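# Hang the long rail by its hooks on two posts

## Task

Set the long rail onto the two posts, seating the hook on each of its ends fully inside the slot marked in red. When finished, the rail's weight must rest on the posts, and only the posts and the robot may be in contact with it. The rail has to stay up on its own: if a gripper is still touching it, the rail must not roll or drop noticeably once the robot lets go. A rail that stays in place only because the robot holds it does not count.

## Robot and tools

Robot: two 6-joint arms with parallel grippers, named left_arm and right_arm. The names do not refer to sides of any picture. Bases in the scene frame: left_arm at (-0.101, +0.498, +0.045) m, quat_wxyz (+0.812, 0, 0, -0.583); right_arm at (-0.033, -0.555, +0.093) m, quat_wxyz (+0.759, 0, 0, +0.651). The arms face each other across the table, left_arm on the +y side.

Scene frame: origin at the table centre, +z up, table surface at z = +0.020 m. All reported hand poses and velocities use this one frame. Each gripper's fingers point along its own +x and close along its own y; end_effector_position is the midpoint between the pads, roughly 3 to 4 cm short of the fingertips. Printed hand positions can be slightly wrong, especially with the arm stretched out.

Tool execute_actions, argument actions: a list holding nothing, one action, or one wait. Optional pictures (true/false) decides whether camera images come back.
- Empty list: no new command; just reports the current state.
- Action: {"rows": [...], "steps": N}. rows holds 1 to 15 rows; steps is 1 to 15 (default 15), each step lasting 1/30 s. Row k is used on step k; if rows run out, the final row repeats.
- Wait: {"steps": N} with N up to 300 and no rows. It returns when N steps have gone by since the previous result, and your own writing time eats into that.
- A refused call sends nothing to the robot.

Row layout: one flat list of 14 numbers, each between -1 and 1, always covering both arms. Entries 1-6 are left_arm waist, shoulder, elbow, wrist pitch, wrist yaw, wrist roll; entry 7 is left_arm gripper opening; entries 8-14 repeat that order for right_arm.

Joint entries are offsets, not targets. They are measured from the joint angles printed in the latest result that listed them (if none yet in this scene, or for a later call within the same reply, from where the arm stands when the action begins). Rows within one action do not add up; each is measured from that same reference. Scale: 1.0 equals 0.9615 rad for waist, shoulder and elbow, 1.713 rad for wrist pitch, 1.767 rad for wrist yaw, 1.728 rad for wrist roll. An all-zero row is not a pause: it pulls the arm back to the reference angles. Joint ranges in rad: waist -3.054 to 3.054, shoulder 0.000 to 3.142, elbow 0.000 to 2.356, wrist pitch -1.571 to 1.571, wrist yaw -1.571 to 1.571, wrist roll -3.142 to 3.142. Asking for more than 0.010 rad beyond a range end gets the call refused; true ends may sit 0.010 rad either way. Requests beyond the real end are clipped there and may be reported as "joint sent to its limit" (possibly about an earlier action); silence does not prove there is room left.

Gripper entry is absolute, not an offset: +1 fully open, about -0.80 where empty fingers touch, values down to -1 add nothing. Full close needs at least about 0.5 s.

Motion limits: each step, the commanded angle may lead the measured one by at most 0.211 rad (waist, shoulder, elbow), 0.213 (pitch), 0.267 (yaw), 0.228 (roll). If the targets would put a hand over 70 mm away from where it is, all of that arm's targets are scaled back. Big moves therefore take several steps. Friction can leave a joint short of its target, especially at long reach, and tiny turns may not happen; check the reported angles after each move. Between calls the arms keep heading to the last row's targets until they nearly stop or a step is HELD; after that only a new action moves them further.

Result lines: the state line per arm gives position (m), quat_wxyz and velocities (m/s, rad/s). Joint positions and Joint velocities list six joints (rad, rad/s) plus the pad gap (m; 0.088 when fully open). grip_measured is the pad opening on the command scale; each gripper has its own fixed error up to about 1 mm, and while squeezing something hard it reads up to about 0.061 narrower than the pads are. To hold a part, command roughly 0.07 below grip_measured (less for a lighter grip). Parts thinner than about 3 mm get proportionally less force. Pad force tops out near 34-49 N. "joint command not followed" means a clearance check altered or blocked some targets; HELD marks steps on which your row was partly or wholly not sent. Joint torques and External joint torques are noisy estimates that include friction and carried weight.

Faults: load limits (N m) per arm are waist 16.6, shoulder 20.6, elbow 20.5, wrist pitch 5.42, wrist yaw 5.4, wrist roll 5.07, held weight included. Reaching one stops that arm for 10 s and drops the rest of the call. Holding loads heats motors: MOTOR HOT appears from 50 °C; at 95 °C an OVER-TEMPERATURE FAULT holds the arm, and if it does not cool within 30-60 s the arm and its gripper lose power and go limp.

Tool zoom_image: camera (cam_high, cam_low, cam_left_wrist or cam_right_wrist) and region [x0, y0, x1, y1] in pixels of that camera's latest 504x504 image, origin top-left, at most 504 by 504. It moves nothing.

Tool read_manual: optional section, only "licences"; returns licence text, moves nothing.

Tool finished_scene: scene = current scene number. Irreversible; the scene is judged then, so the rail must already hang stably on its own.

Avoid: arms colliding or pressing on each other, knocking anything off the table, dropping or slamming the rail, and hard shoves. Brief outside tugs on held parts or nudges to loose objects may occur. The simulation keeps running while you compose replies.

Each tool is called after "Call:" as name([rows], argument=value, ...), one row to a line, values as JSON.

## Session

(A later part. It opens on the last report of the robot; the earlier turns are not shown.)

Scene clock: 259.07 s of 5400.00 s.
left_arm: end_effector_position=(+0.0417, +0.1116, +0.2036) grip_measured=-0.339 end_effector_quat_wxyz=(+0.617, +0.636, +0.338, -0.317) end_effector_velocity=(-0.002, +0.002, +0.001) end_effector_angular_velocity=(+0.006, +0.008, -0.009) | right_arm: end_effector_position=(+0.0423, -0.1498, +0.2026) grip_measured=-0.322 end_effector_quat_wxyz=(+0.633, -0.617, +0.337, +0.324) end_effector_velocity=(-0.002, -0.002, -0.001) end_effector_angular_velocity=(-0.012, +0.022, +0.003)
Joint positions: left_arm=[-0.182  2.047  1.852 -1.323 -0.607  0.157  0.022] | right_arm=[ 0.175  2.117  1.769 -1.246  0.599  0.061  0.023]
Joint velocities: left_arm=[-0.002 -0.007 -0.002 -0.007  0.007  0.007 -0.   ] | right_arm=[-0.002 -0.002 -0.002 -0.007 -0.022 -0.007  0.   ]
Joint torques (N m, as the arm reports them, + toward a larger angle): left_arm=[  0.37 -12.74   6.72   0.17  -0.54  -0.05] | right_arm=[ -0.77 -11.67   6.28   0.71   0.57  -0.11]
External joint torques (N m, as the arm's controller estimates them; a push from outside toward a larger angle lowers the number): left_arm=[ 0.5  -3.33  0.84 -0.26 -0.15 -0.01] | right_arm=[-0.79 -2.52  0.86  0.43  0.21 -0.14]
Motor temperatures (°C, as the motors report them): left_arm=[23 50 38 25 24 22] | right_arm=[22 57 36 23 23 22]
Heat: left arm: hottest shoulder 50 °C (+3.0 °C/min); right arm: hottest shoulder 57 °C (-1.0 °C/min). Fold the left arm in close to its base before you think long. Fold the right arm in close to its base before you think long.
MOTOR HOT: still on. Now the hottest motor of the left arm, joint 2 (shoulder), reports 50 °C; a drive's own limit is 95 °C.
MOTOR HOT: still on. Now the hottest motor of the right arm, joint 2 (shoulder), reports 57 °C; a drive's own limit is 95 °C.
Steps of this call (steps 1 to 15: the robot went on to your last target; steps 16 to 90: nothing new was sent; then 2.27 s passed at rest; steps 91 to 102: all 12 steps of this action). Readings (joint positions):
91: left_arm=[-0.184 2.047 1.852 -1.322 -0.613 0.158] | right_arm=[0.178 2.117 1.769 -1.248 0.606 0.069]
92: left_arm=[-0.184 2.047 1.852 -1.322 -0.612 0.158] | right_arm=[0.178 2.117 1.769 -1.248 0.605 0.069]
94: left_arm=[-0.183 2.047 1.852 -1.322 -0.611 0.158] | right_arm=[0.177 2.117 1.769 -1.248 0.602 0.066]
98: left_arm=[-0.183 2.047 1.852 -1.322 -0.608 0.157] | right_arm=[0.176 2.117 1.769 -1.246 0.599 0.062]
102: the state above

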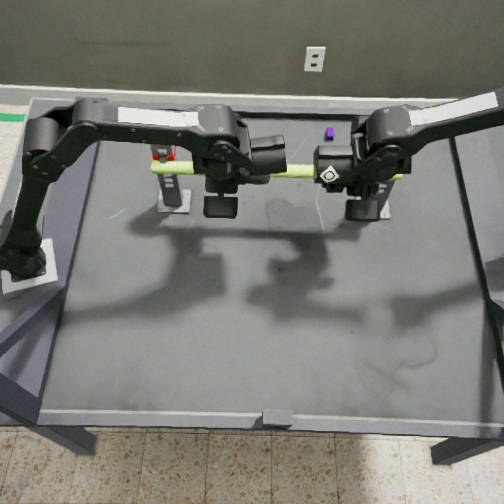

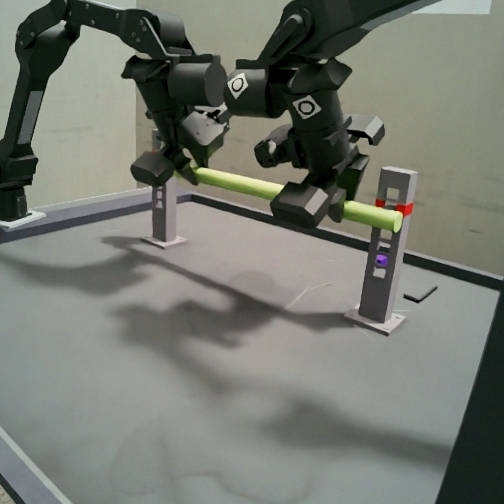

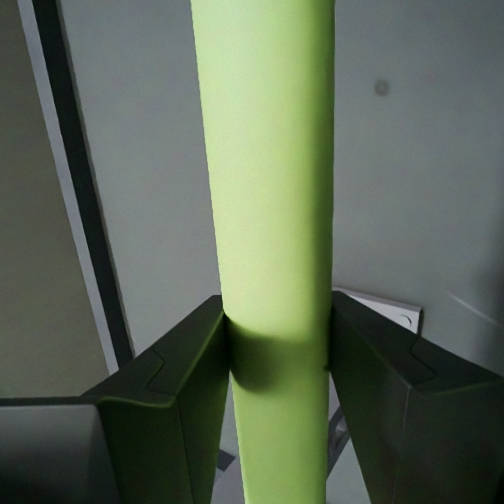

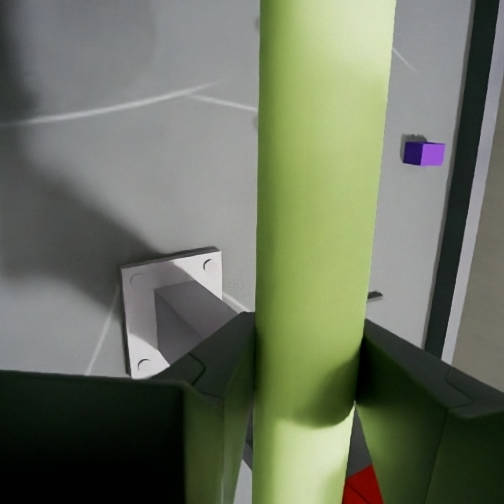

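Call:
execute_actions([
  {"rows":[[0.002,-0.012,0.005,0,0,0,-0.44,-0.002,-0.012,0.005,0.002,0,0,-0.44],[0.002,-0.012,0,0.002,0,0,-0.44,-0.002,-0.012,0,0.004,0,0,-0.44],[0.002,-0.012,-0.004,0.004,0,0,-0.44,-0.002,-0.012,-0.004,0.007,0,0,-0.44],[0.002,-0.012,-0.008,0.006,0,0,-0.44,-0.002,-0.012,-0.008,0.01,0,0,-0.44],[0.002,-0.012,-0.012,0.008,0,0,-0.44,-0.002,-0.012,-0.012,0.012,0,0,-0.44],[0.002,-0.012,-0.016,0.01,0,0,-0.44,-0.002,-0.012,-0.016,0.015,0,0,-0.44],[0.002,-0.012,-0.02,0.012,0,0,-0.44,-0.002,-0.012,-0.02,0.017,0,0,-0.44],[0.002,-0.012,-0.024,0.014,0,0,-0.44,-0.002,-0.012,-0.024,0.02,0,0,-0.44],[0.002,-0.012,-0.028,0.016,0,0,-0.44,-0.002,-0.012,-0.028,0.022,0,0,-0.44],[0.002,-0.012,-0.032,0.018,0,0,-0.44,-0.002,-0.012,-0.032,0.024,0,0,-0.44],[0.002,-0.012,-0.035,0.02,0,0,-0.44,-0.002,-0.012,-0.035,0.026,0,0,-0.44]],"steps":15},
])

Call:
zoom_image(camera="cam_low", region=[360, 180, 420, 240])

Call:
zoom_image(camera="cam_high", region=[145, 140, 195, 190])

Scene clock: 265.93 s of 5400.00 s.
left_arm: end_effector_position=(+0.0416, +0.1116, +0.1992) grip_measured=-0.339 end_effector_quat_wxyz=(+0.618, +0.634, +0.339, -0.318) end_effector_velocity=(-0.005, +0.005, -0.002) end_effector_angular_velocity=(+0.019, -0.004, -0.006) | right_arm: end_effector_position=(+0.0421, -0.1500, +0.1975) grip_measured=-0.322 end_effector_quat_wxyz=(+0.634, -0.616, +0.336, +0.325) end_effector_velocity=(-0.002, -0.004, -0.001) end_effector_angular_velocity=(-0.007, +0.007, +0.008)
Joint positions: left_arm=[-0.182  2.045  1.832 -1.303 -0.605  0.157  0.022] | right_arm=[ 0.176  2.115  1.746 -1.22   0.598  0.06   0.023]
Joint velocities: left_arm=[-0.012 -0.012 -0.027 -0.007 -0.007 -0.007  0.   ] | right_arm=[ 0.002 -0.017 -0.027  0.007 -0.007 -0.007 -0.   ]
Joint torques (N m, as the arm reports them, + toward a larger angle): left_arm=[  0.14 -12.29   4.55   0.62  -0.43  -0.06] | right_arm=[  0.04 -11.25   3.26   0.88   0.29   0.04]
External joint torques (N m, as the arm's controller estimates them; a push from outside toward a larger angle lowers the number): left_arm=[ 0.24 -3.01 -1.27  0.19 -0.03 -0.03] | right_arm=[-0.03 -2.07 -2.16  0.6  -0.07  0.01]
Motor temperatures (°C, as the motors report them): left_arm=[23 50 38 25 24 22] | right_arm=[22 57 36 23 23 22]
Heat: left arm: hottest shoulder 50 °C (+3.0 °C/min); right arm: hottest shoulder 57 °C (-1.0 °C/min). Fold the left arm in close to its base before you think long. Fold the right arm in close to its base before you think long.
MOTOR HOT: still on. Now the hottest motor of the left arm, joint 2 (shoulder), reports 50 °C; a drive's own limit is 95 °C.
MOTOR HOT: still on. Now the hottest motor of the right arm, joint 2 (shoulder), reports 57 °C; a drive's own limit is 95 °C.
Steps of this call (steps 1 to 15: the robot went on to your last target; steps 16 to 90: nothing new was sent; then 3.37 s passed at rest; steps 91 to 105: all 15 steps of this action). Readings (joint positions):
91: left_arm=[-0.182 2.047 1.852 -1.323 -0.607 0.157] | right_arm=[0.175 2.117 1.769 -1.245 0.598 0.060]
92: left_arm=[-0.182 2.047 1.852 -1.323 -0.606 0.157] | right_arm=[0.175 2.117 1.769 -1.245 0.598 0.060]
94: left_arm=[-0.182 2.047 1.852 -1.323 -0.605 0.157] | right_arm=[0.175 2.117 1.769 -1.245 0.597 0.060]
98: left_arm=[-0.181 2.047 1.846 -1.317 -0.604 0.157] | right_arm=[0.175 2.117 1.760 -1.234 0.596 0.060]
105: the state above

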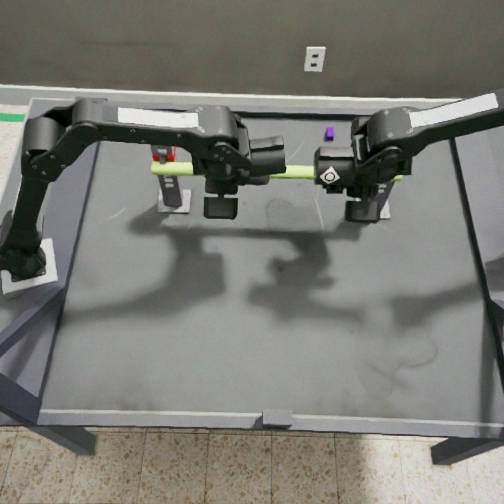

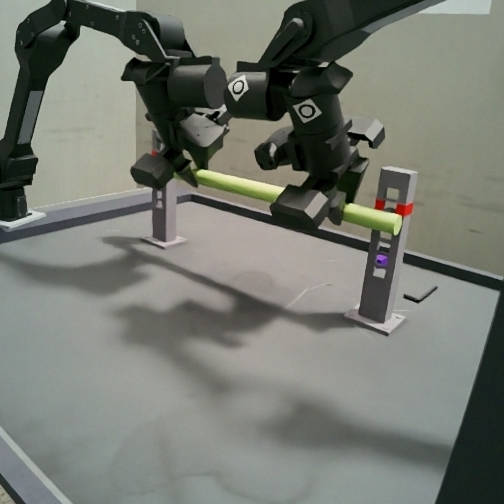

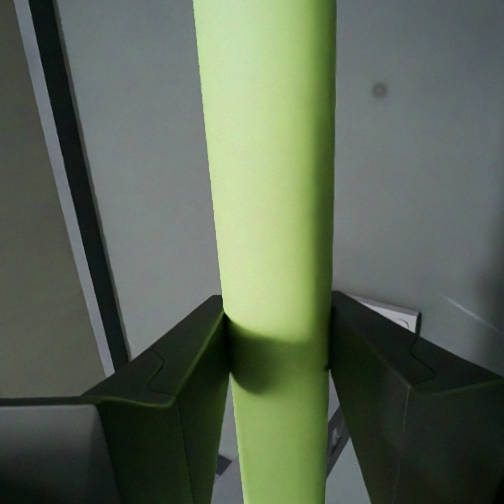

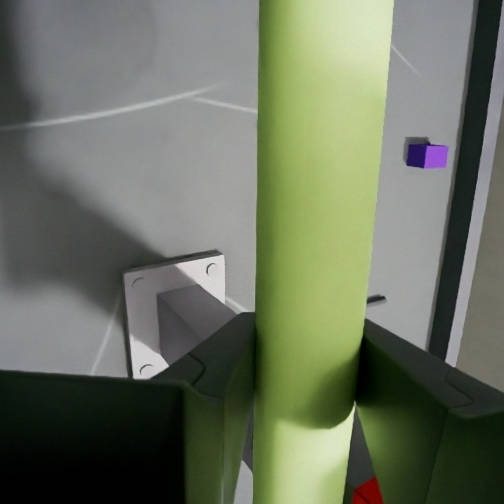

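Region (360, 180, 420, 240) of cam_low's 504x504 image, scaled by 8.400, with more detail than that image has.

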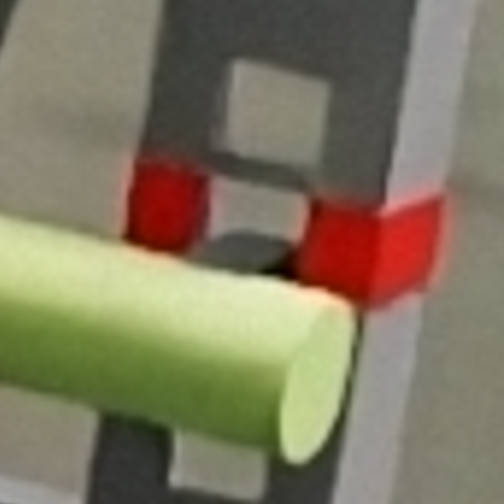

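Region (145, 140, 195, 190) of cam_high's 504x504 image, scaled by 10.080, with more detail than that image has.

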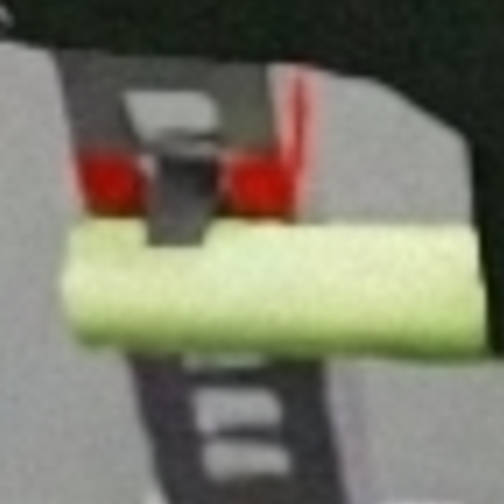

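Call:
execute_actions([
  {"rows":[[0.002,-0.01,-0.016,0.008,0,0,-0.44,-0.002,-0.01,-0.016,0.008,0,0,-0.44],[0.002,-0.008,-0.019,0.01,0,0,-0.44,-0.002,-0.008,-0.019,0.01,0,0,-0.44],[0.002,-0.006,-0.022,0.012,0,0,-0.44,-0.002,-0.006,-0.022,0.012,0,0,-0.44],[0.002,-0.005,-0.025,0.013,0,0,-0.44,-0.002,-0.005,-0.025,0.014,0,0,-0.44],[0.002,-0.004,-0.028,0.014,0,0,-0.44,-0.002,-0.004,-0.028,0.016,0,0,-0.44],[0.002,-0.003,-0.031,0.015,0,0,-0.44,-0.002,-0.003,-0.031,0.017,0,0,-0.44],[0.002,-0.002,-0.034,0.016,0,0,-0.44,-0.002,-0.002,-0.033,0.018,0,0,-0.44],[0.002,-0.002,-0.036,0.017,0,0,-0.44,-0.002,-0.002,-0.035,0.019,0,0,-0.44]],"steps":15},
])

Call:
zoom_image(camera="cam_low", region=[360, 180, 420, 240])

Call:
zoom_image(camera="cam_high", region=[145, 140, 195, 190])

Scene clock: 270.80 s of 5400.00 s.
left_arm: end_effector_position=(+0.0417, +0.1119, +0.1976) grip_measured=-0.339 end_effector_quat_wxyz=(+0.620, +0.634, +0.336, -0.317) end_effector_velocity=(+0.002, +0.001, +0.002) end_effector_angular_velocity=(-0.003, -0.022, +0.005) | right_arm: end_effector_position=(+0.0420, -0.1506, +0.1959) grip_measured=-0.322 end_effector_quat_wxyz=(+0.636, -0.616, +0.331, +0.324) end_effector_velocity=(+0.002, -0.005, -0.001) end_effector_angular_velocity=(-0.017, +0.007, -0.001)
Joint positions: left_arm=[-0.183  2.038  1.814 -1.286 -0.609  0.157  0.022] | right_arm=[ 0.178  2.109  1.727 -1.202  0.607  0.059  0.023]
Joint velocities: left_arm=[-0.002 -0.007 -0.012  0.007 -0.022 -0.007 -0.   ] | right_arm=[-0.007 -0.007 -0.012 -0.007 -0.007 -0.007  0.   ]
Joint torques (N m, as the arm reports them, + toward a larger angle): left_arm=[  0.34 -10.55   3.86   0.73  -0.23  -0.08] | right_arm=[-0.46 -9.73  2.56  0.76  0.06  0.06]
External joint torques (N m, as the arm's controller estimates them; a push from outside toward a larger angle lowers the number): left_arm=[ 0.34 -1.2  -2.02  0.3   0.18 -0.04] | right_arm=[-0.41 -0.54 -2.9   0.46 -0.32  0.02]
Motor temperatures (°C, as the motors report them): left_arm=[23 50 37 26 24 22] | right_arm=[22 56 36 23 23 22]
Heat: left arm: hottest shoulder 50 °C (+2.0 °C/min); right arm: hottest shoulder 56 °C (-1.0 °C/min). Fold the left arm in close to its base before you think long. Fold the right arm in close to its base before you think long.
MOTOR HOT: still on. Now the hottest motor of the left arm, joint 2 (shoulder), reports 50 °C; a drive's own limit is 95 °C.
MOTOR HOT: still on. Now the hottest motor of the right arm, joint 2 (shoulder), reports 56 °C; a drive's own limit is 95 °C.
Steps of this call (steps 1 to 15: the robot went on to your last target; steps 16 to 90: nothing new was sent; then 1.37 s passed at rest; steps 91 to 105: all 15 steps of this action). Readings (joint positions):
91: left_arm=[-0.182 2.043 1.828 -1.299 -0.605 0.157] | right_arm=[0.176 2.113 1.742 -1.217 0.599 0.060]
92: left_arm=[-0.182 2.043 1.828 -1.299 -0.605 0.157] | right_arm=[0.176 2.113 1.741 -1.216 0.600 0.060]
94: left_arm=[-0.182 2.043 1.826 -1.297 -0.605 0.157] | right_arm=[0.177 2.113 1.738 -1.214 0.601 0.060]
98: left_arm=[-0.182 2.041 1.819 -1.291 -0.607 0.157] | right_arm=[0.178 2.110 1.732 -1.207 0.605 0.059]
105: the state above

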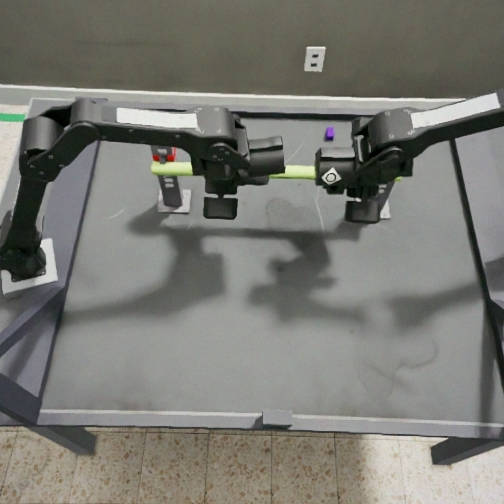

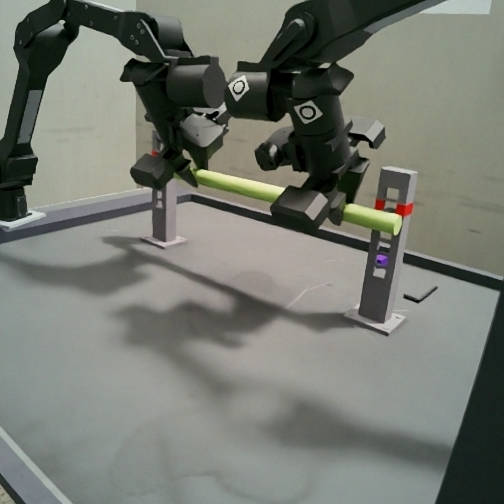

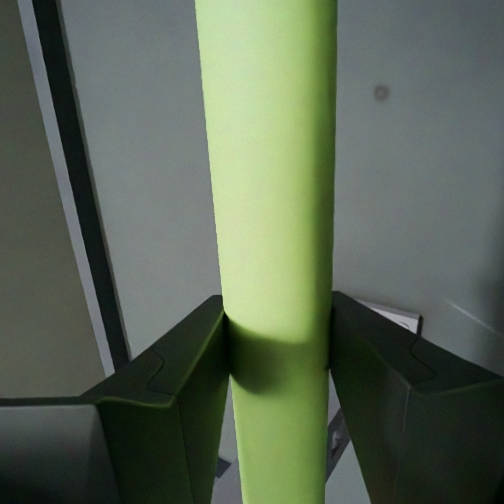

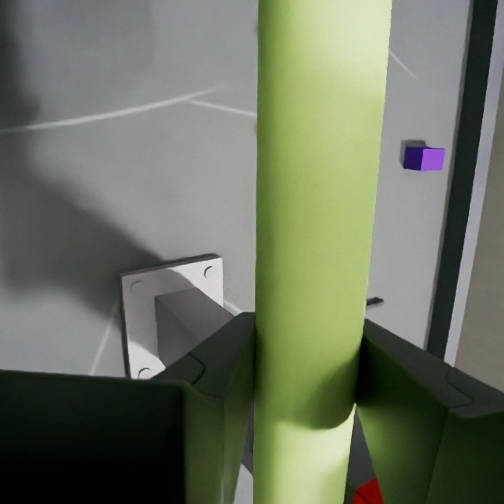

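Region (360, 180, 420, 240) of cam_low's 504x504 image, scaled by 8.400, with more detail than that image has.

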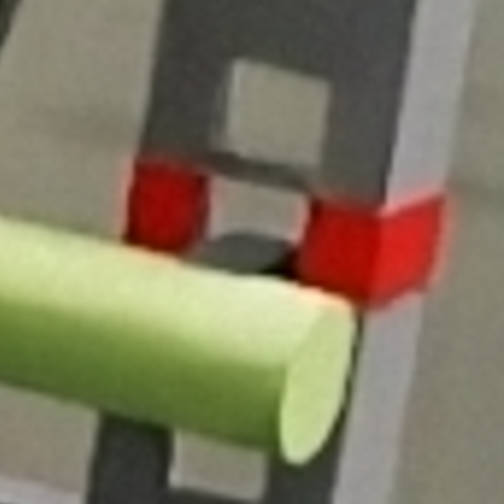

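Region (145, 140, 195, 190) of cam_high's 504x504 image, scaled by 10.080, with more detail than that image has.

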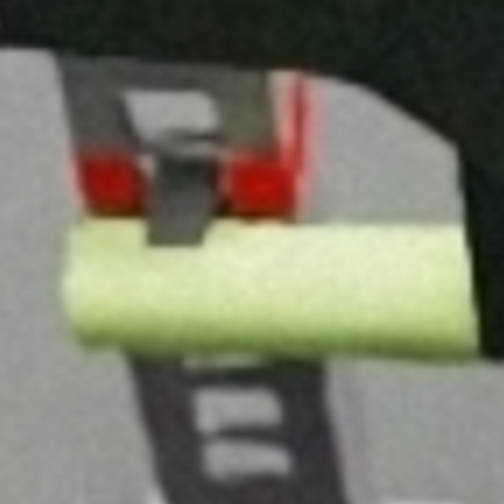

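Call:
execute_actions([
  {"rows":[[0,0,0,0,0,0,-0.41,0,0,0,0,0,0,-0.41],[0,0,0,0,0,0,-0.39,0,0,0,0,0,0,-0.39],[0,0,0,0,0,0,-0.375,0,0,0,0,0,0,-0.37],[0,0,0,0,0,0,-0.36,0,0,0,0,0,0,-0.355],[0,0,0,0,0,0,-0.35,0,0,0,0,0,0,-0.34],[0,0,0,0,0,0,-0.34,0,0,0,0,0,0,-0.33],[0,0,0,0,0,0,-0.33,0,0,0,0,0,0,-0.32],[0,0,0,0,0,0,-0.32,0,0,0,0,0,0,-0.31],[0,0,0,0,0,0,-0.31,0,0,0,0,0,0,-0.3],[0,0,0,0,0,0,-0.3,0,0,0,0,0,0,-0.29],[0,0,0,0,0,0,-0.29,0,0,0,0,0,0,-0.28],[0,0,0,0,0,0,-0.28,0,0,0,0,0,0,-0.27],[0,0,0,0,0,0,-0.27,0,0,0,0,0,0,-0.26],[0,0,0,0,0,0,-0.26,0,0,0,0,0,0,-0.25],[0,0,0,0,0,0,-0.25,0,0,0,0,0,0,-0.24]],"steps":15},
])

Call:
zoom_image(camera="cam_low", region=[360, 180, 420, 240])

Call:
zoom_image(camera="cam_high", region=[145, 140, 195, 190])

Scene clock: 277.80 s of 5400.00 s.
left_arm: end_effector_position=(+0.0416, +0.1120, +0.1980) grip_measured=-0.287 end_effector_quat_wxyz=(+0.621, +0.635, +0.335, -0.316) end_effector_velocity=(-0.002, +0.001, +0.001) end_effector_angular_velocity=(-0.004, -0.007, +0.011) | right_arm: end_effector_position=(+0.0419, -0.1506, +0.1964) grip_measured=-0.274 end_effector_quat_wxyz=(+0.637, -0.618, +0.329, +0.323) end_effector_velocity=(-0.005, -0.002, -0.001) end_effector_angular_velocity=(-0.008, +0.037, +0.008)
Joint positions: left_arm=[-0.184  2.038  1.814 -1.286 -0.613  0.157  0.025] | right_arm=[ 0.18   2.108  1.726 -1.202  0.612  0.059  0.026]
Joint velocities: left_arm=[-0.007 -0.002 -0.002 -0.007 -0.007 -0.022  0.011] | right_arm=[ 0.002 -0.007 -0.002 -0.007 -0.037 -0.007  0.012]
Joint torques (N m, as the arm reports them, + toward a larger angle): left_arm=[  0.2  -11.04   5.43   0.07  -0.26  -0.07] | right_arm=[ -0.17 -10.17   4.31   0.06   0.14   0.02]
External joint torques (N m, as the arm's controller estimates them; a push from outside toward a larger angle lowers the number): left_arm=[ 0.31 -1.75 -0.43 -0.37  0.14 -0.04] | right_arm=[-0.31 -1.02 -1.12 -0.24 -0.22 -0.01]
Motor temperatures (°C, as the motors report them): left_arm=[23 49 36 26 24 22] | right_arm=[22 55 35 23 23 22]
Heat: left arm: hottest shoulder 49 °C (+1.0 °C/min); right arm: hottest shoulder 55 °C (-2.0 °C/min). Fold the left arm in close to its base before you think long. Fold the right arm in close to its base before you think long.
MOTOR HOT: still on. Now the hottest motor of the left arm, joint 2 (shoulder), reports 49 °C; a drive's own limit is 95 °C.
MOTOR HOT: still on. Now the hottest motor of the right arm, joint 2 (shoulder), reports 55 °C; a drive's own limit is 95 °C.
Steps of this call (steps 1 to 15: the robot went on to your last target; steps 16 to 90: nothing new was sent; then 3.50 s passed at rest; steps 91 to 105: all 15 steps of this action). Readings (joint positions):
91: left_arm=[-0.183 2.038 1.814 -1.285 -0.609 0.157] | right_arm=[0.179 2.108 1.726 -1.201 0.607 0.059]
92: left_arm=[-0.183 2.038 1.814 -1.285 -0.610 0.157] | right_arm=[0.179 2.108 1.726 -1.201 0.609 0.059]
94: left_arm=[-0.183 2.038 1.814 -1.286 -0.611 0.157] | right_arm=[0.180 2.108 1.726 -1.201 0.610 0.059]
98: left_arm=[-0.184 2.038 1.814 -1.286 -0.611 0.157] | right_arm=[0.180 2.108 1.726 -1.202 0.611 0.059]
105: the state above

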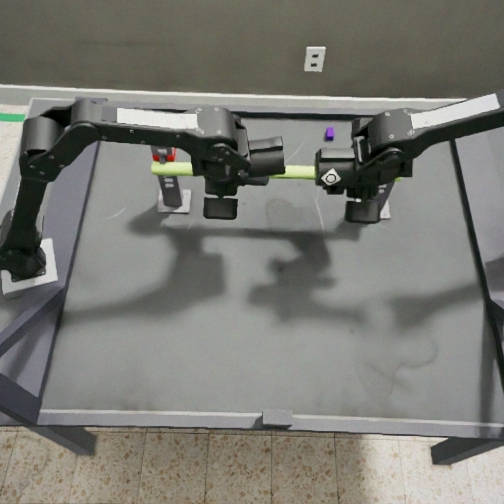

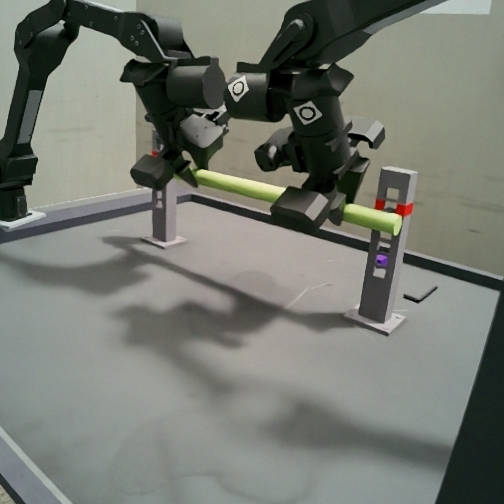

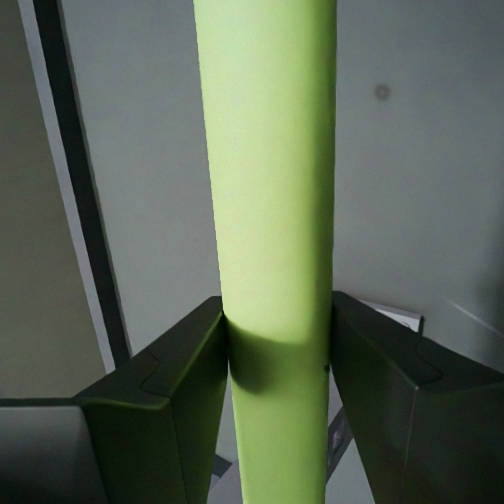

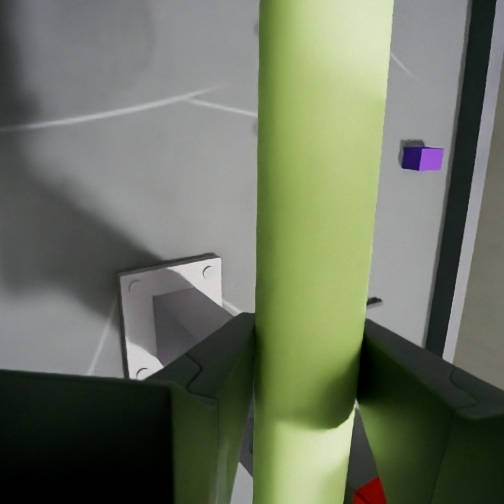

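Region (360, 180, 420, 240) of cam_low's 504x504 image, scaled by 8.400, with more detail than that image has.

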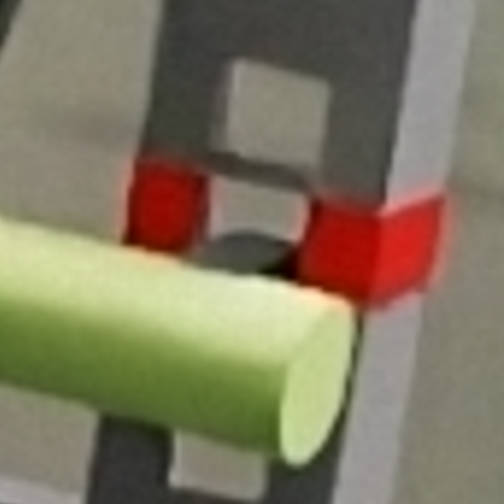

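Region (145, 140, 195, 190) of cam_high's 504x504 image, scaled by 10.080, with more detail than that image has.

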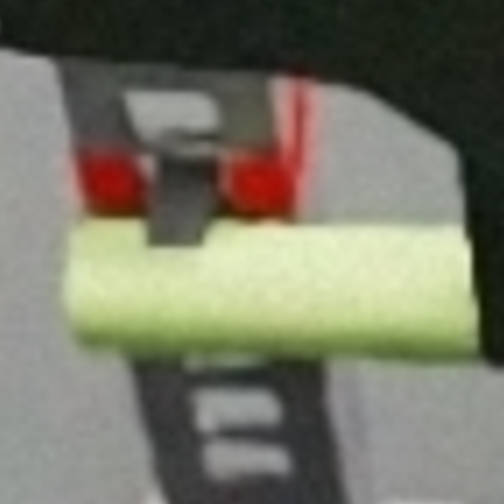

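Call:
execute_actions([
  {"rows":[[0,0,0,0,0,0,-0.25,0,0,0,0,0,0,-0.24],[0,0,0,0,0,0,-0.235,0,0,0,0,0,0,-0.225],[0,0,0,0,0,0,-0.22,0,0,0,0,0,0,-0.21],[0,0,0,0,0,0,-0.2,0,0,0,0,0,0,-0.19],[0,0,0,0,0,0,-0.18,0,0,0,0,0,0,-0.17],[0,0,0,0,0,0,-0.16,0,0,0,0,0,0,-0.15],[0,0,0,0,0,0,-0.14,0,0,0,0,0,0,-0.13],[0,0,0,0,0,0,-0.12,0,0,0,0,0,0,-0.11],[0,0,0,0,0,0,-0.1,0,0,0,0,0,0,-0.09],[0,0,0,0,0,0,-0.08,0,0,0,0,0,0,-0.07],[0,0,0,0,0,0,-0.05,0,0,0,0,0,0,-0.05],[0,0,0,0,0,0,-0.02,0,0,0,0,0,0,-0.02],[0,0,0,0,0,0,0.01,0,0,0,0,0,0,0.01],[0,0,0,0,0,0,0.05,0,0,0,0,0,0,0.05],[0,0,0,0,0,0,0.1,0,0,0,0,0,0,0.1]],"steps":15},
])

Call:
zoom_image(camera="cam_low", region=[360, 180, 420, 240])

Call:
zoom_image(camera="cam_high", region=[145, 140, 195, 190])

Scene clock: 282.60 s of 5400.00 s.
left_arm: end_effector_position=(+0.0413, +0.1120, +0.1977) grip_measured=-0.024 end_effector_quat_wxyz=(+0.620, +0.634, +0.335, -0.317) end_effector_velocity=(-0.002, -0.000, +0.000) end_effector_angular_velocity=(-0.021, +0.005, +0.015) | right_arm: end_effector_position=(+0.0415, -0.1507, +0.1959) grip_measured=-0.020 end_effector_quat_wxyz=(+0.636, -0.617, +0.330, +0.324) end_effector_velocity=(-0.002, -0.003, -0.001) end_effector_angular_velocity=(-0.025, +0.007, +0.020)
Joint positions: left_arm=[-0.184  2.038  1.814 -1.286 -0.609  0.157  0.038] | right_arm=[ 0.18   2.109  1.726 -1.202  0.609  0.059  0.038]
Joint velocities: left_arm=[-0.002 -0.007 -0.007  0.007  0.007 -0.022  0.049] | right_arm=[ 0.002 -0.002 -0.007 -0.007 -0.007 -0.022  0.049]
Joint torques (N m, as the arm reports them, + toward a larger angle): left_arm=[  0.01 -11.18   5.44   0.06  -0.44  -0.07] | right_arm=[ -0.01 -10.34   3.91   0.07   0.39   0.01]
External joint torques (N m, as the arm's controller estimates them; a push from outside toward a larger angle lowers the number): left_arm=[ 0.03 -1.91 -0.42 -0.38 -0.04 -0.03] | right_arm=[-0.06 -1.23 -1.5  -0.22  0.02 -0.02]
Motor temperatures (°C, as the motors report them): left_arm=[23 49 36 26 24 22] | right_arm=[22 55 34 23 23 22]
Heat: left arm: hottest shoulder 49 °C (+1.0 °C/min); right arm: hottest shoulder 55 °C (-2.0 °C/min). Fold the left arm in close to its base before you think long. Fold the right arm in close to its base before you think long.
MOTOR HOT: still on. Now the hottest motor of the left arm, joint 2 (shoulder), reports 49 °C; a drive's own limit is 95 °C.
MOTOR HOT: still on. Now the hottest motor of the right arm, joint 2 (shoulder), reports 55 °C; a drive's own limit is 95 °C.
Steps of this call (steps 1 to 30: the robot went on to your last target; steps 31 to 90: nothing new was sent; then 1.30 s passed at rest; steps 91 to 105: all 15 steps of this action). Readings (joint positions):
91: left_arm=[-0.184 2.038 1.814 -1.286 -0.603 0.157] | right_arm=[0.180 2.109 1.726 -1.202 0.600 0.059]
92: left_arm=[-0.184 2.038 1.814 -1.286 -0.603 0.157] | right_arm=[0.180 2.109 1.726 -1.202 0.601 0.059]
94: left_arm=[-0.184 2.038 1.814 -1.286 -0.604 0.157] | right_arm=[0.180 2.109 1.726 -1.202 0.602 0.059]
98: left_arm=[-0.184 2.038 1.814 -1.286 -0.609 0.157] | right_arm=[0.180 2.109 1.726 -1.202 0.607 0.059]
105: the state above

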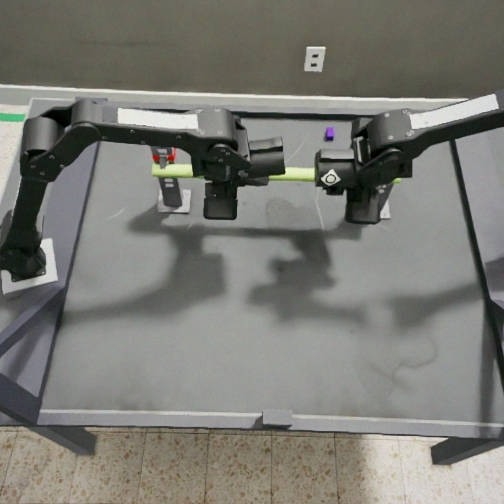

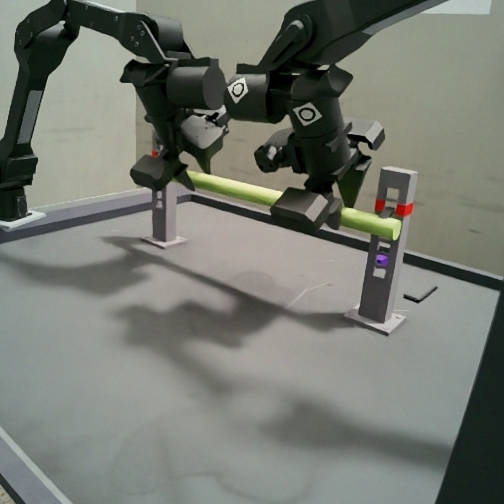

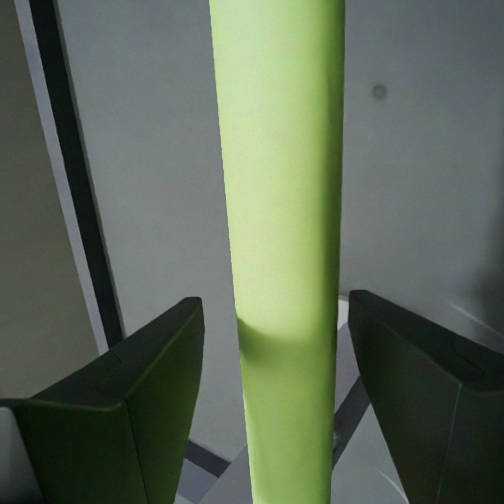

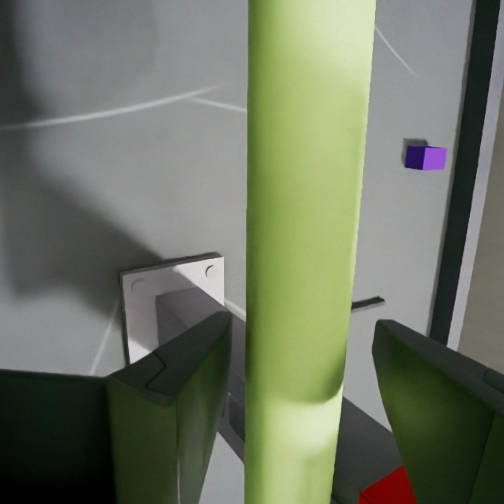

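Region (360, 180, 420, 240) of cam_low's 504x504 image, scaled by 8.400, with more detail than that image has.

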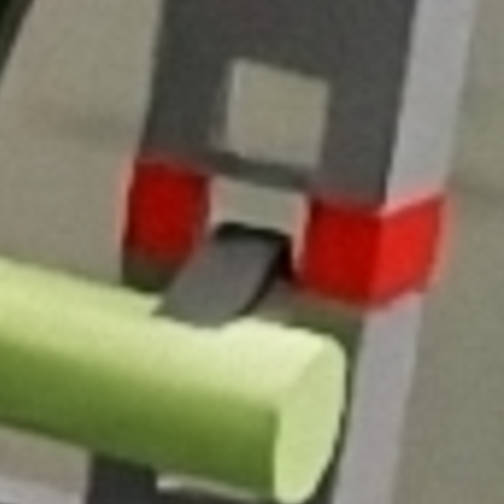

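Region (145, 140, 195, 190) of cam_high's 504x504 image, scaled by 10.080, with more detail than that image has.

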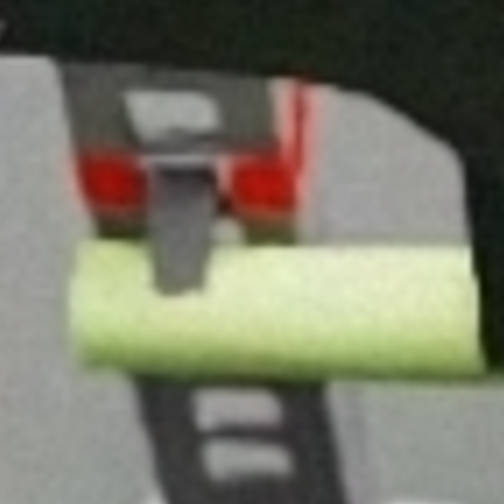

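Call:
execute_actions([
  {"rows":[[0,0,0.012,-0.004,0,0,0.15,0,0,0.012,-0.004,0,0,0.15],[-0.005,0,0.022,-0.011,0,-0.003,0.2,0.005,0,0.022,-0.011,0,0.003,0.2],[-0.011,0,0.034,-0.02,0,-0.007,0.25,0.011,0,0.034,-0.02,0,0.007,0.25],[-0.017,0,0.046,-0.029,0,-0.011,0.3,0.017,0,0.046,-0.029,0,0.011,0.3],[-0.023,0,0.058,-0.038,0,-0.015,0.3,0.023,0,0.058,-0.038,0,0.015,0.3],[-0.029,0,0.07,-0.047,0,-0.019,0.3,0.029,0,0.07,-0.047,0,0.019,0.3],[-0.035,0,0.082,-0.056,0,-0.023,0.3,0.035,0,0.082,-0.056,0,0.023,0.3],[-0.041,0,0.094,-0.065,0,-0.027,0.3,0.041,0,0.094,-0.065,0,0.027,0.3],[-0.047,0,0.106,-0.074,0,-0.031,0.3,0.047,0,0.106,-0.074,0,0.031,0.3],[-0.053,0,0.118,-0.083,0,-0.035,0.3,0.053,0,0.118,-0.083,0,0.035,0.3],[-0.059,0,0.13,-0.092,0,-0.039,0.3,0.059,0,0.13,-0.092,0,0.039,0.3],[-0.065,0,0.142,-0.101,0,-0.043,0.3,0.065,0,0.142,-0.101,0,0.043,0.3],[-0.071,0,0.154,-0.11,0,-0.047,0.3,0.071,0,0.154,-0.11,0,0.047,0.3],[-0.077,0,0.166,-0.119,0,-0.051,0.3,0.077,0,0.166,-0.119,0,0.051,0.3],[-0.082,0,0.178,-0.127,0,-0.055,0.3,0.082,0,0.178,-0.127,0,0.055,0.3]],"steps":15},
], pictures=false)

Call:
execute_actions([
  {"steps":12},
])

Call:
zoom_image(camera="cam_low", region=[120, 120, 440, 280])

Call:
zoom_image(camera="cam_high", region=[145, 140, 195, 190])

Scene clock: 289.73 s of 5400.00 s.
left_arm: end_effector_position=(+0.0181, +0.1148, +0.2279) grip_measured=+0.291 end_effector_quat_wxyz=(+0.619, +0.635, +0.336, -0.318) end_effector_velocity=(-0.068, +0.010, +0.085) end_effector_angular_velocity=(-0.026, -0.006, +0.001) | right_arm: end_effector_position=(+0.0188, -0.1529, +0.2261) grip_measured=+0.292 end_effector_quat_wxyz=(+0.634, -0.620, +0.330, +0.323) end_effector_velocity=(-0.065, -0.011, +0.086) end_effector_angular_velocity=(+0.003, -0.002, +0.001)
Joint positions: left_arm=[-0.241  2.038  1.934 -1.449 -0.61   0.088  0.053] | right_arm=[ 0.238  2.109  1.845 -1.365  0.609  0.125  0.053]
Joint velocities: left_arm=[-0.173 -0.002  0.335 -0.432 -0.007 -0.212  0.002] | right_arm=[ 0.164 -0.002  0.335 -0.447 -0.007  0.198  0.002]
Joint torques (N m, as the arm reports them, + toward a larger angle): left_arm=[ -0.18 -11.03   6.2   -0.13  -0.36  -0.15] | right_arm=[  0.06 -10.15   5.33  -0.12   0.31   0.14]
External joint torques (N m, as the arm's controller estimates them; a push from outside toward a larger angle lowers the number): left_arm=[-0.25 -1.87  0.47 -0.51  0.06 -0.11] | right_arm=[ 0.13 -1.06 -0.05 -0.34 -0.07  0.11]
Motor temperatures (°C, as the motors report them): left_arm=[23 49 36 26 24 22] | right_arm=[22 55 34 23 23 22]
Heat: left arm: hottest shoulder 49 °C (+0.0 °C/min); right arm: hottest shoulder 55 °C (-2.0 °C/min). Fold the left arm in close to its base before you think long. Fold the right arm in close to its base before you think long.
MOTOR HOT: still on. Now the hottest motor of the left arm, joint 2 (shoulder), reports 49 °C; a drive's own limit is 95 °C.
MOTOR HOT: still on. Now the hottest motor of the right arm, joint 2 (shoulder), reports 55 °C; a drive's own limit is 95 °C.
Steps of this call (steps 1 to 15: the robot went on to your last target; steps 16 to 90: nothing new was sent; then 3.63 s passed at rest; steps 91 to 105: all 15 steps of this action). Readings (joint positions):
91: left_arm=[-0.184 2.038 1.814 -1.286 -0.610 0.157] | right_arm=[0.180 2.109 1.726 -1.202 0.609 0.059]
92: left_arm=[-0.184 2.038 1.814 -1.288 -0.610 0.157] | right_arm=[0.180 2.109 1.726 -1.203 0.609 0.059]
94: left_arm=[-0.185 2.038 1.821 -1.302 -0.610 0.153] | right_arm=[0.182 2.109 1.732 -1.218 0.609 0.061]
98: left_arm=[-0.199 2.038 1.856 -1.348 -0.610 0.133] | right_arm=[0.196 2.109 1.767 -1.264 0.609 0.080]
105: the state above

Scene clock: 290.13 s of 5400.00 s.
left_arm: end_effector_position=(+0.0108, +0.1163, +0.2376) grip_measured=+0.296 end_effector_quat_wxyz=(+0.620, +0.634, +0.336, -0.318) end_effector_velocity=(-0.000, +0.002, +0.006) end_effector_angular_velocity=(+0.005, -0.022, -0.001) | right_arm: end_effector_position=(+0.0114, -0.1540, +0.2361) grip_measured=+0.297 end_effector_quat_wxyz=(+0.635, -0.619, +0.329, +0.323) end_effector_velocity=(+0.002, -0.002, +0.002) end_effector_angular_velocity=(-0.009, +0.006, -0.014)
Joint positions: left_arm=[-0.259  2.038  1.974 -1.499 -0.61   0.065  0.054] | right_arm=[ 0.256  2.109  1.884 -1.415  0.609  0.148  0.054]
Joint velocities: left_arm=[-0.007 -0.002  0.012 -0.022 -0.022 -0.007  0.   ] | right_arm=[-0.007  0.002  0.012 -0.022 -0.007  0.007 -0.   ]
Joint torques (N m, as the arm reports them, + toward a larger angle): left_arm=[ -0.24 -11.02   6.24  -0.18  -0.37  -0.1 ] | right_arm=[  0.24 -10.14   5.17  -0.17   0.32   0.13]
External joint torques (N m, as the arm's controller estimates them; a push from outside toward a larger angle lowers the number): left_arm=[-0.14 -1.99  0.6  -0.53  0.04 -0.07] | right_arm=[ 0.35 -1.15 -0.17 -0.39 -0.06  0.09]
Motor temperatures (°C, as the motors report them): left_arm=[23 48 36 26 24 22] | right_arm=[22 55 34 23 23 22]
Heat: left arm: hottest shoulder 48 °C (-1.0 °C/min); right arm: hottest shoulder 55 °C (-2.0 °C/min). Fold the left arm in close to its base before you think long. Fold the right arm in close to its base before you think long.
MOTOR HOT: still on. Now the hottest motor of the left arm, joint 2 (shoulder), reports 48 °C; a drive's own limit is 95 °C.
MOTOR HOT: still on. Now the hottest motor of the right arm, joint 2 (shoulder), reports 55 °C; a drive's own limit is 95 °C.
Steps of this call (steps 1 to 12: the robot went on to your last target). Readings (joint positions):
1: left_arm=[-0.246 2.038 1.945 -1.462 -0.610 0.082] | right_arm=[0.243 2.109 1.855 -1.378 0.609 0.131]
2: left_arm=[-0.251 2.038 1.953 -1.471 -0.610 0.078] | right_arm=[0.248 2.109 1.864 -1.387 0.609 0.136]
4: left_arm=[-0.257 2.038 1.965 -1.484 -0.610 0.072] | right_arm=[0.254 2.109 1.875 -1.399 0.609 0.141]
8: left_arm=[-0.259 2.038 1.971 -1.496 -0.610 0.067] | right_arm=[0.256 2.109 1.881 -1.411 0.609 0.147]
12: the state above

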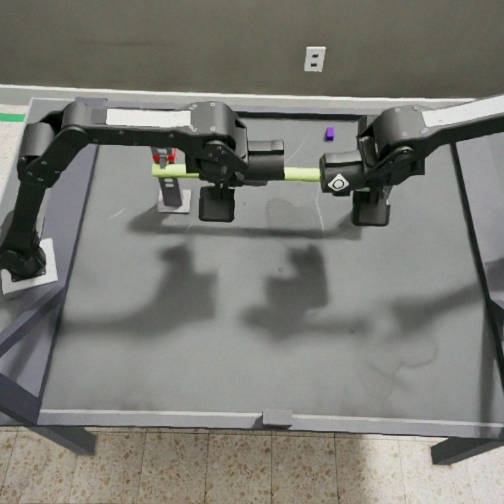

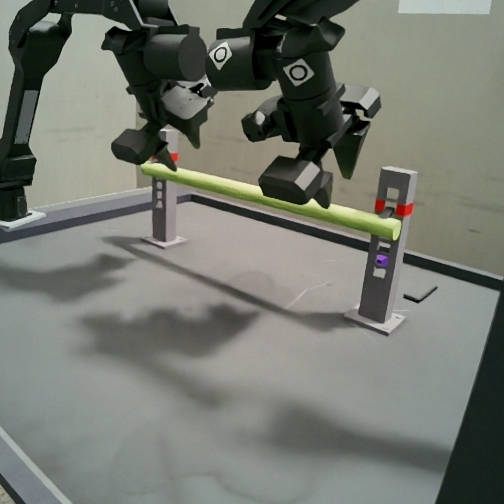

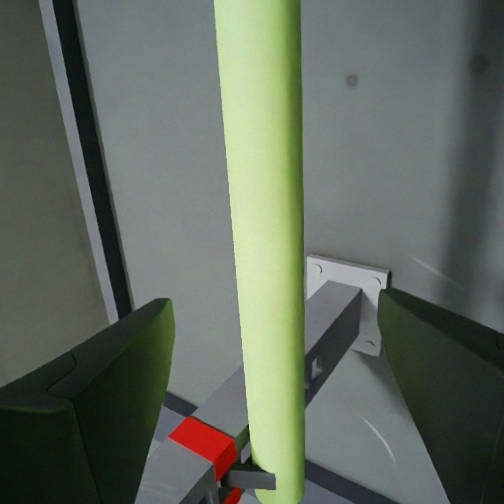

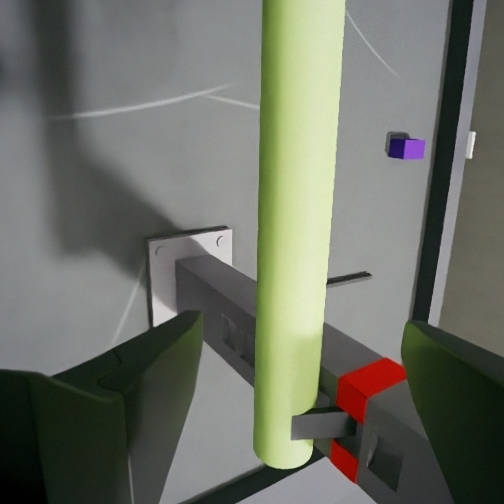

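Region (120, 120, 440, 280) of cam_low's 504x504 image, scaled by 1.575, with more detail than that image has.

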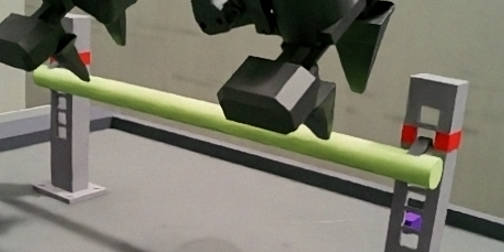

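Region (145, 140, 195, 190) of cam_high's 504x504 image, scaled by 10.080, with more detail than that image has.

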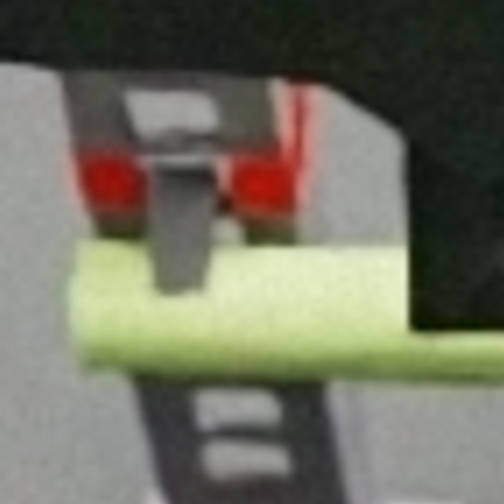

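The rail is hanging on both posts with each hook in its red slot, and both grippers are clear of it.

Call:
finished_scene(scene=2)

The scene is finished: the task was done.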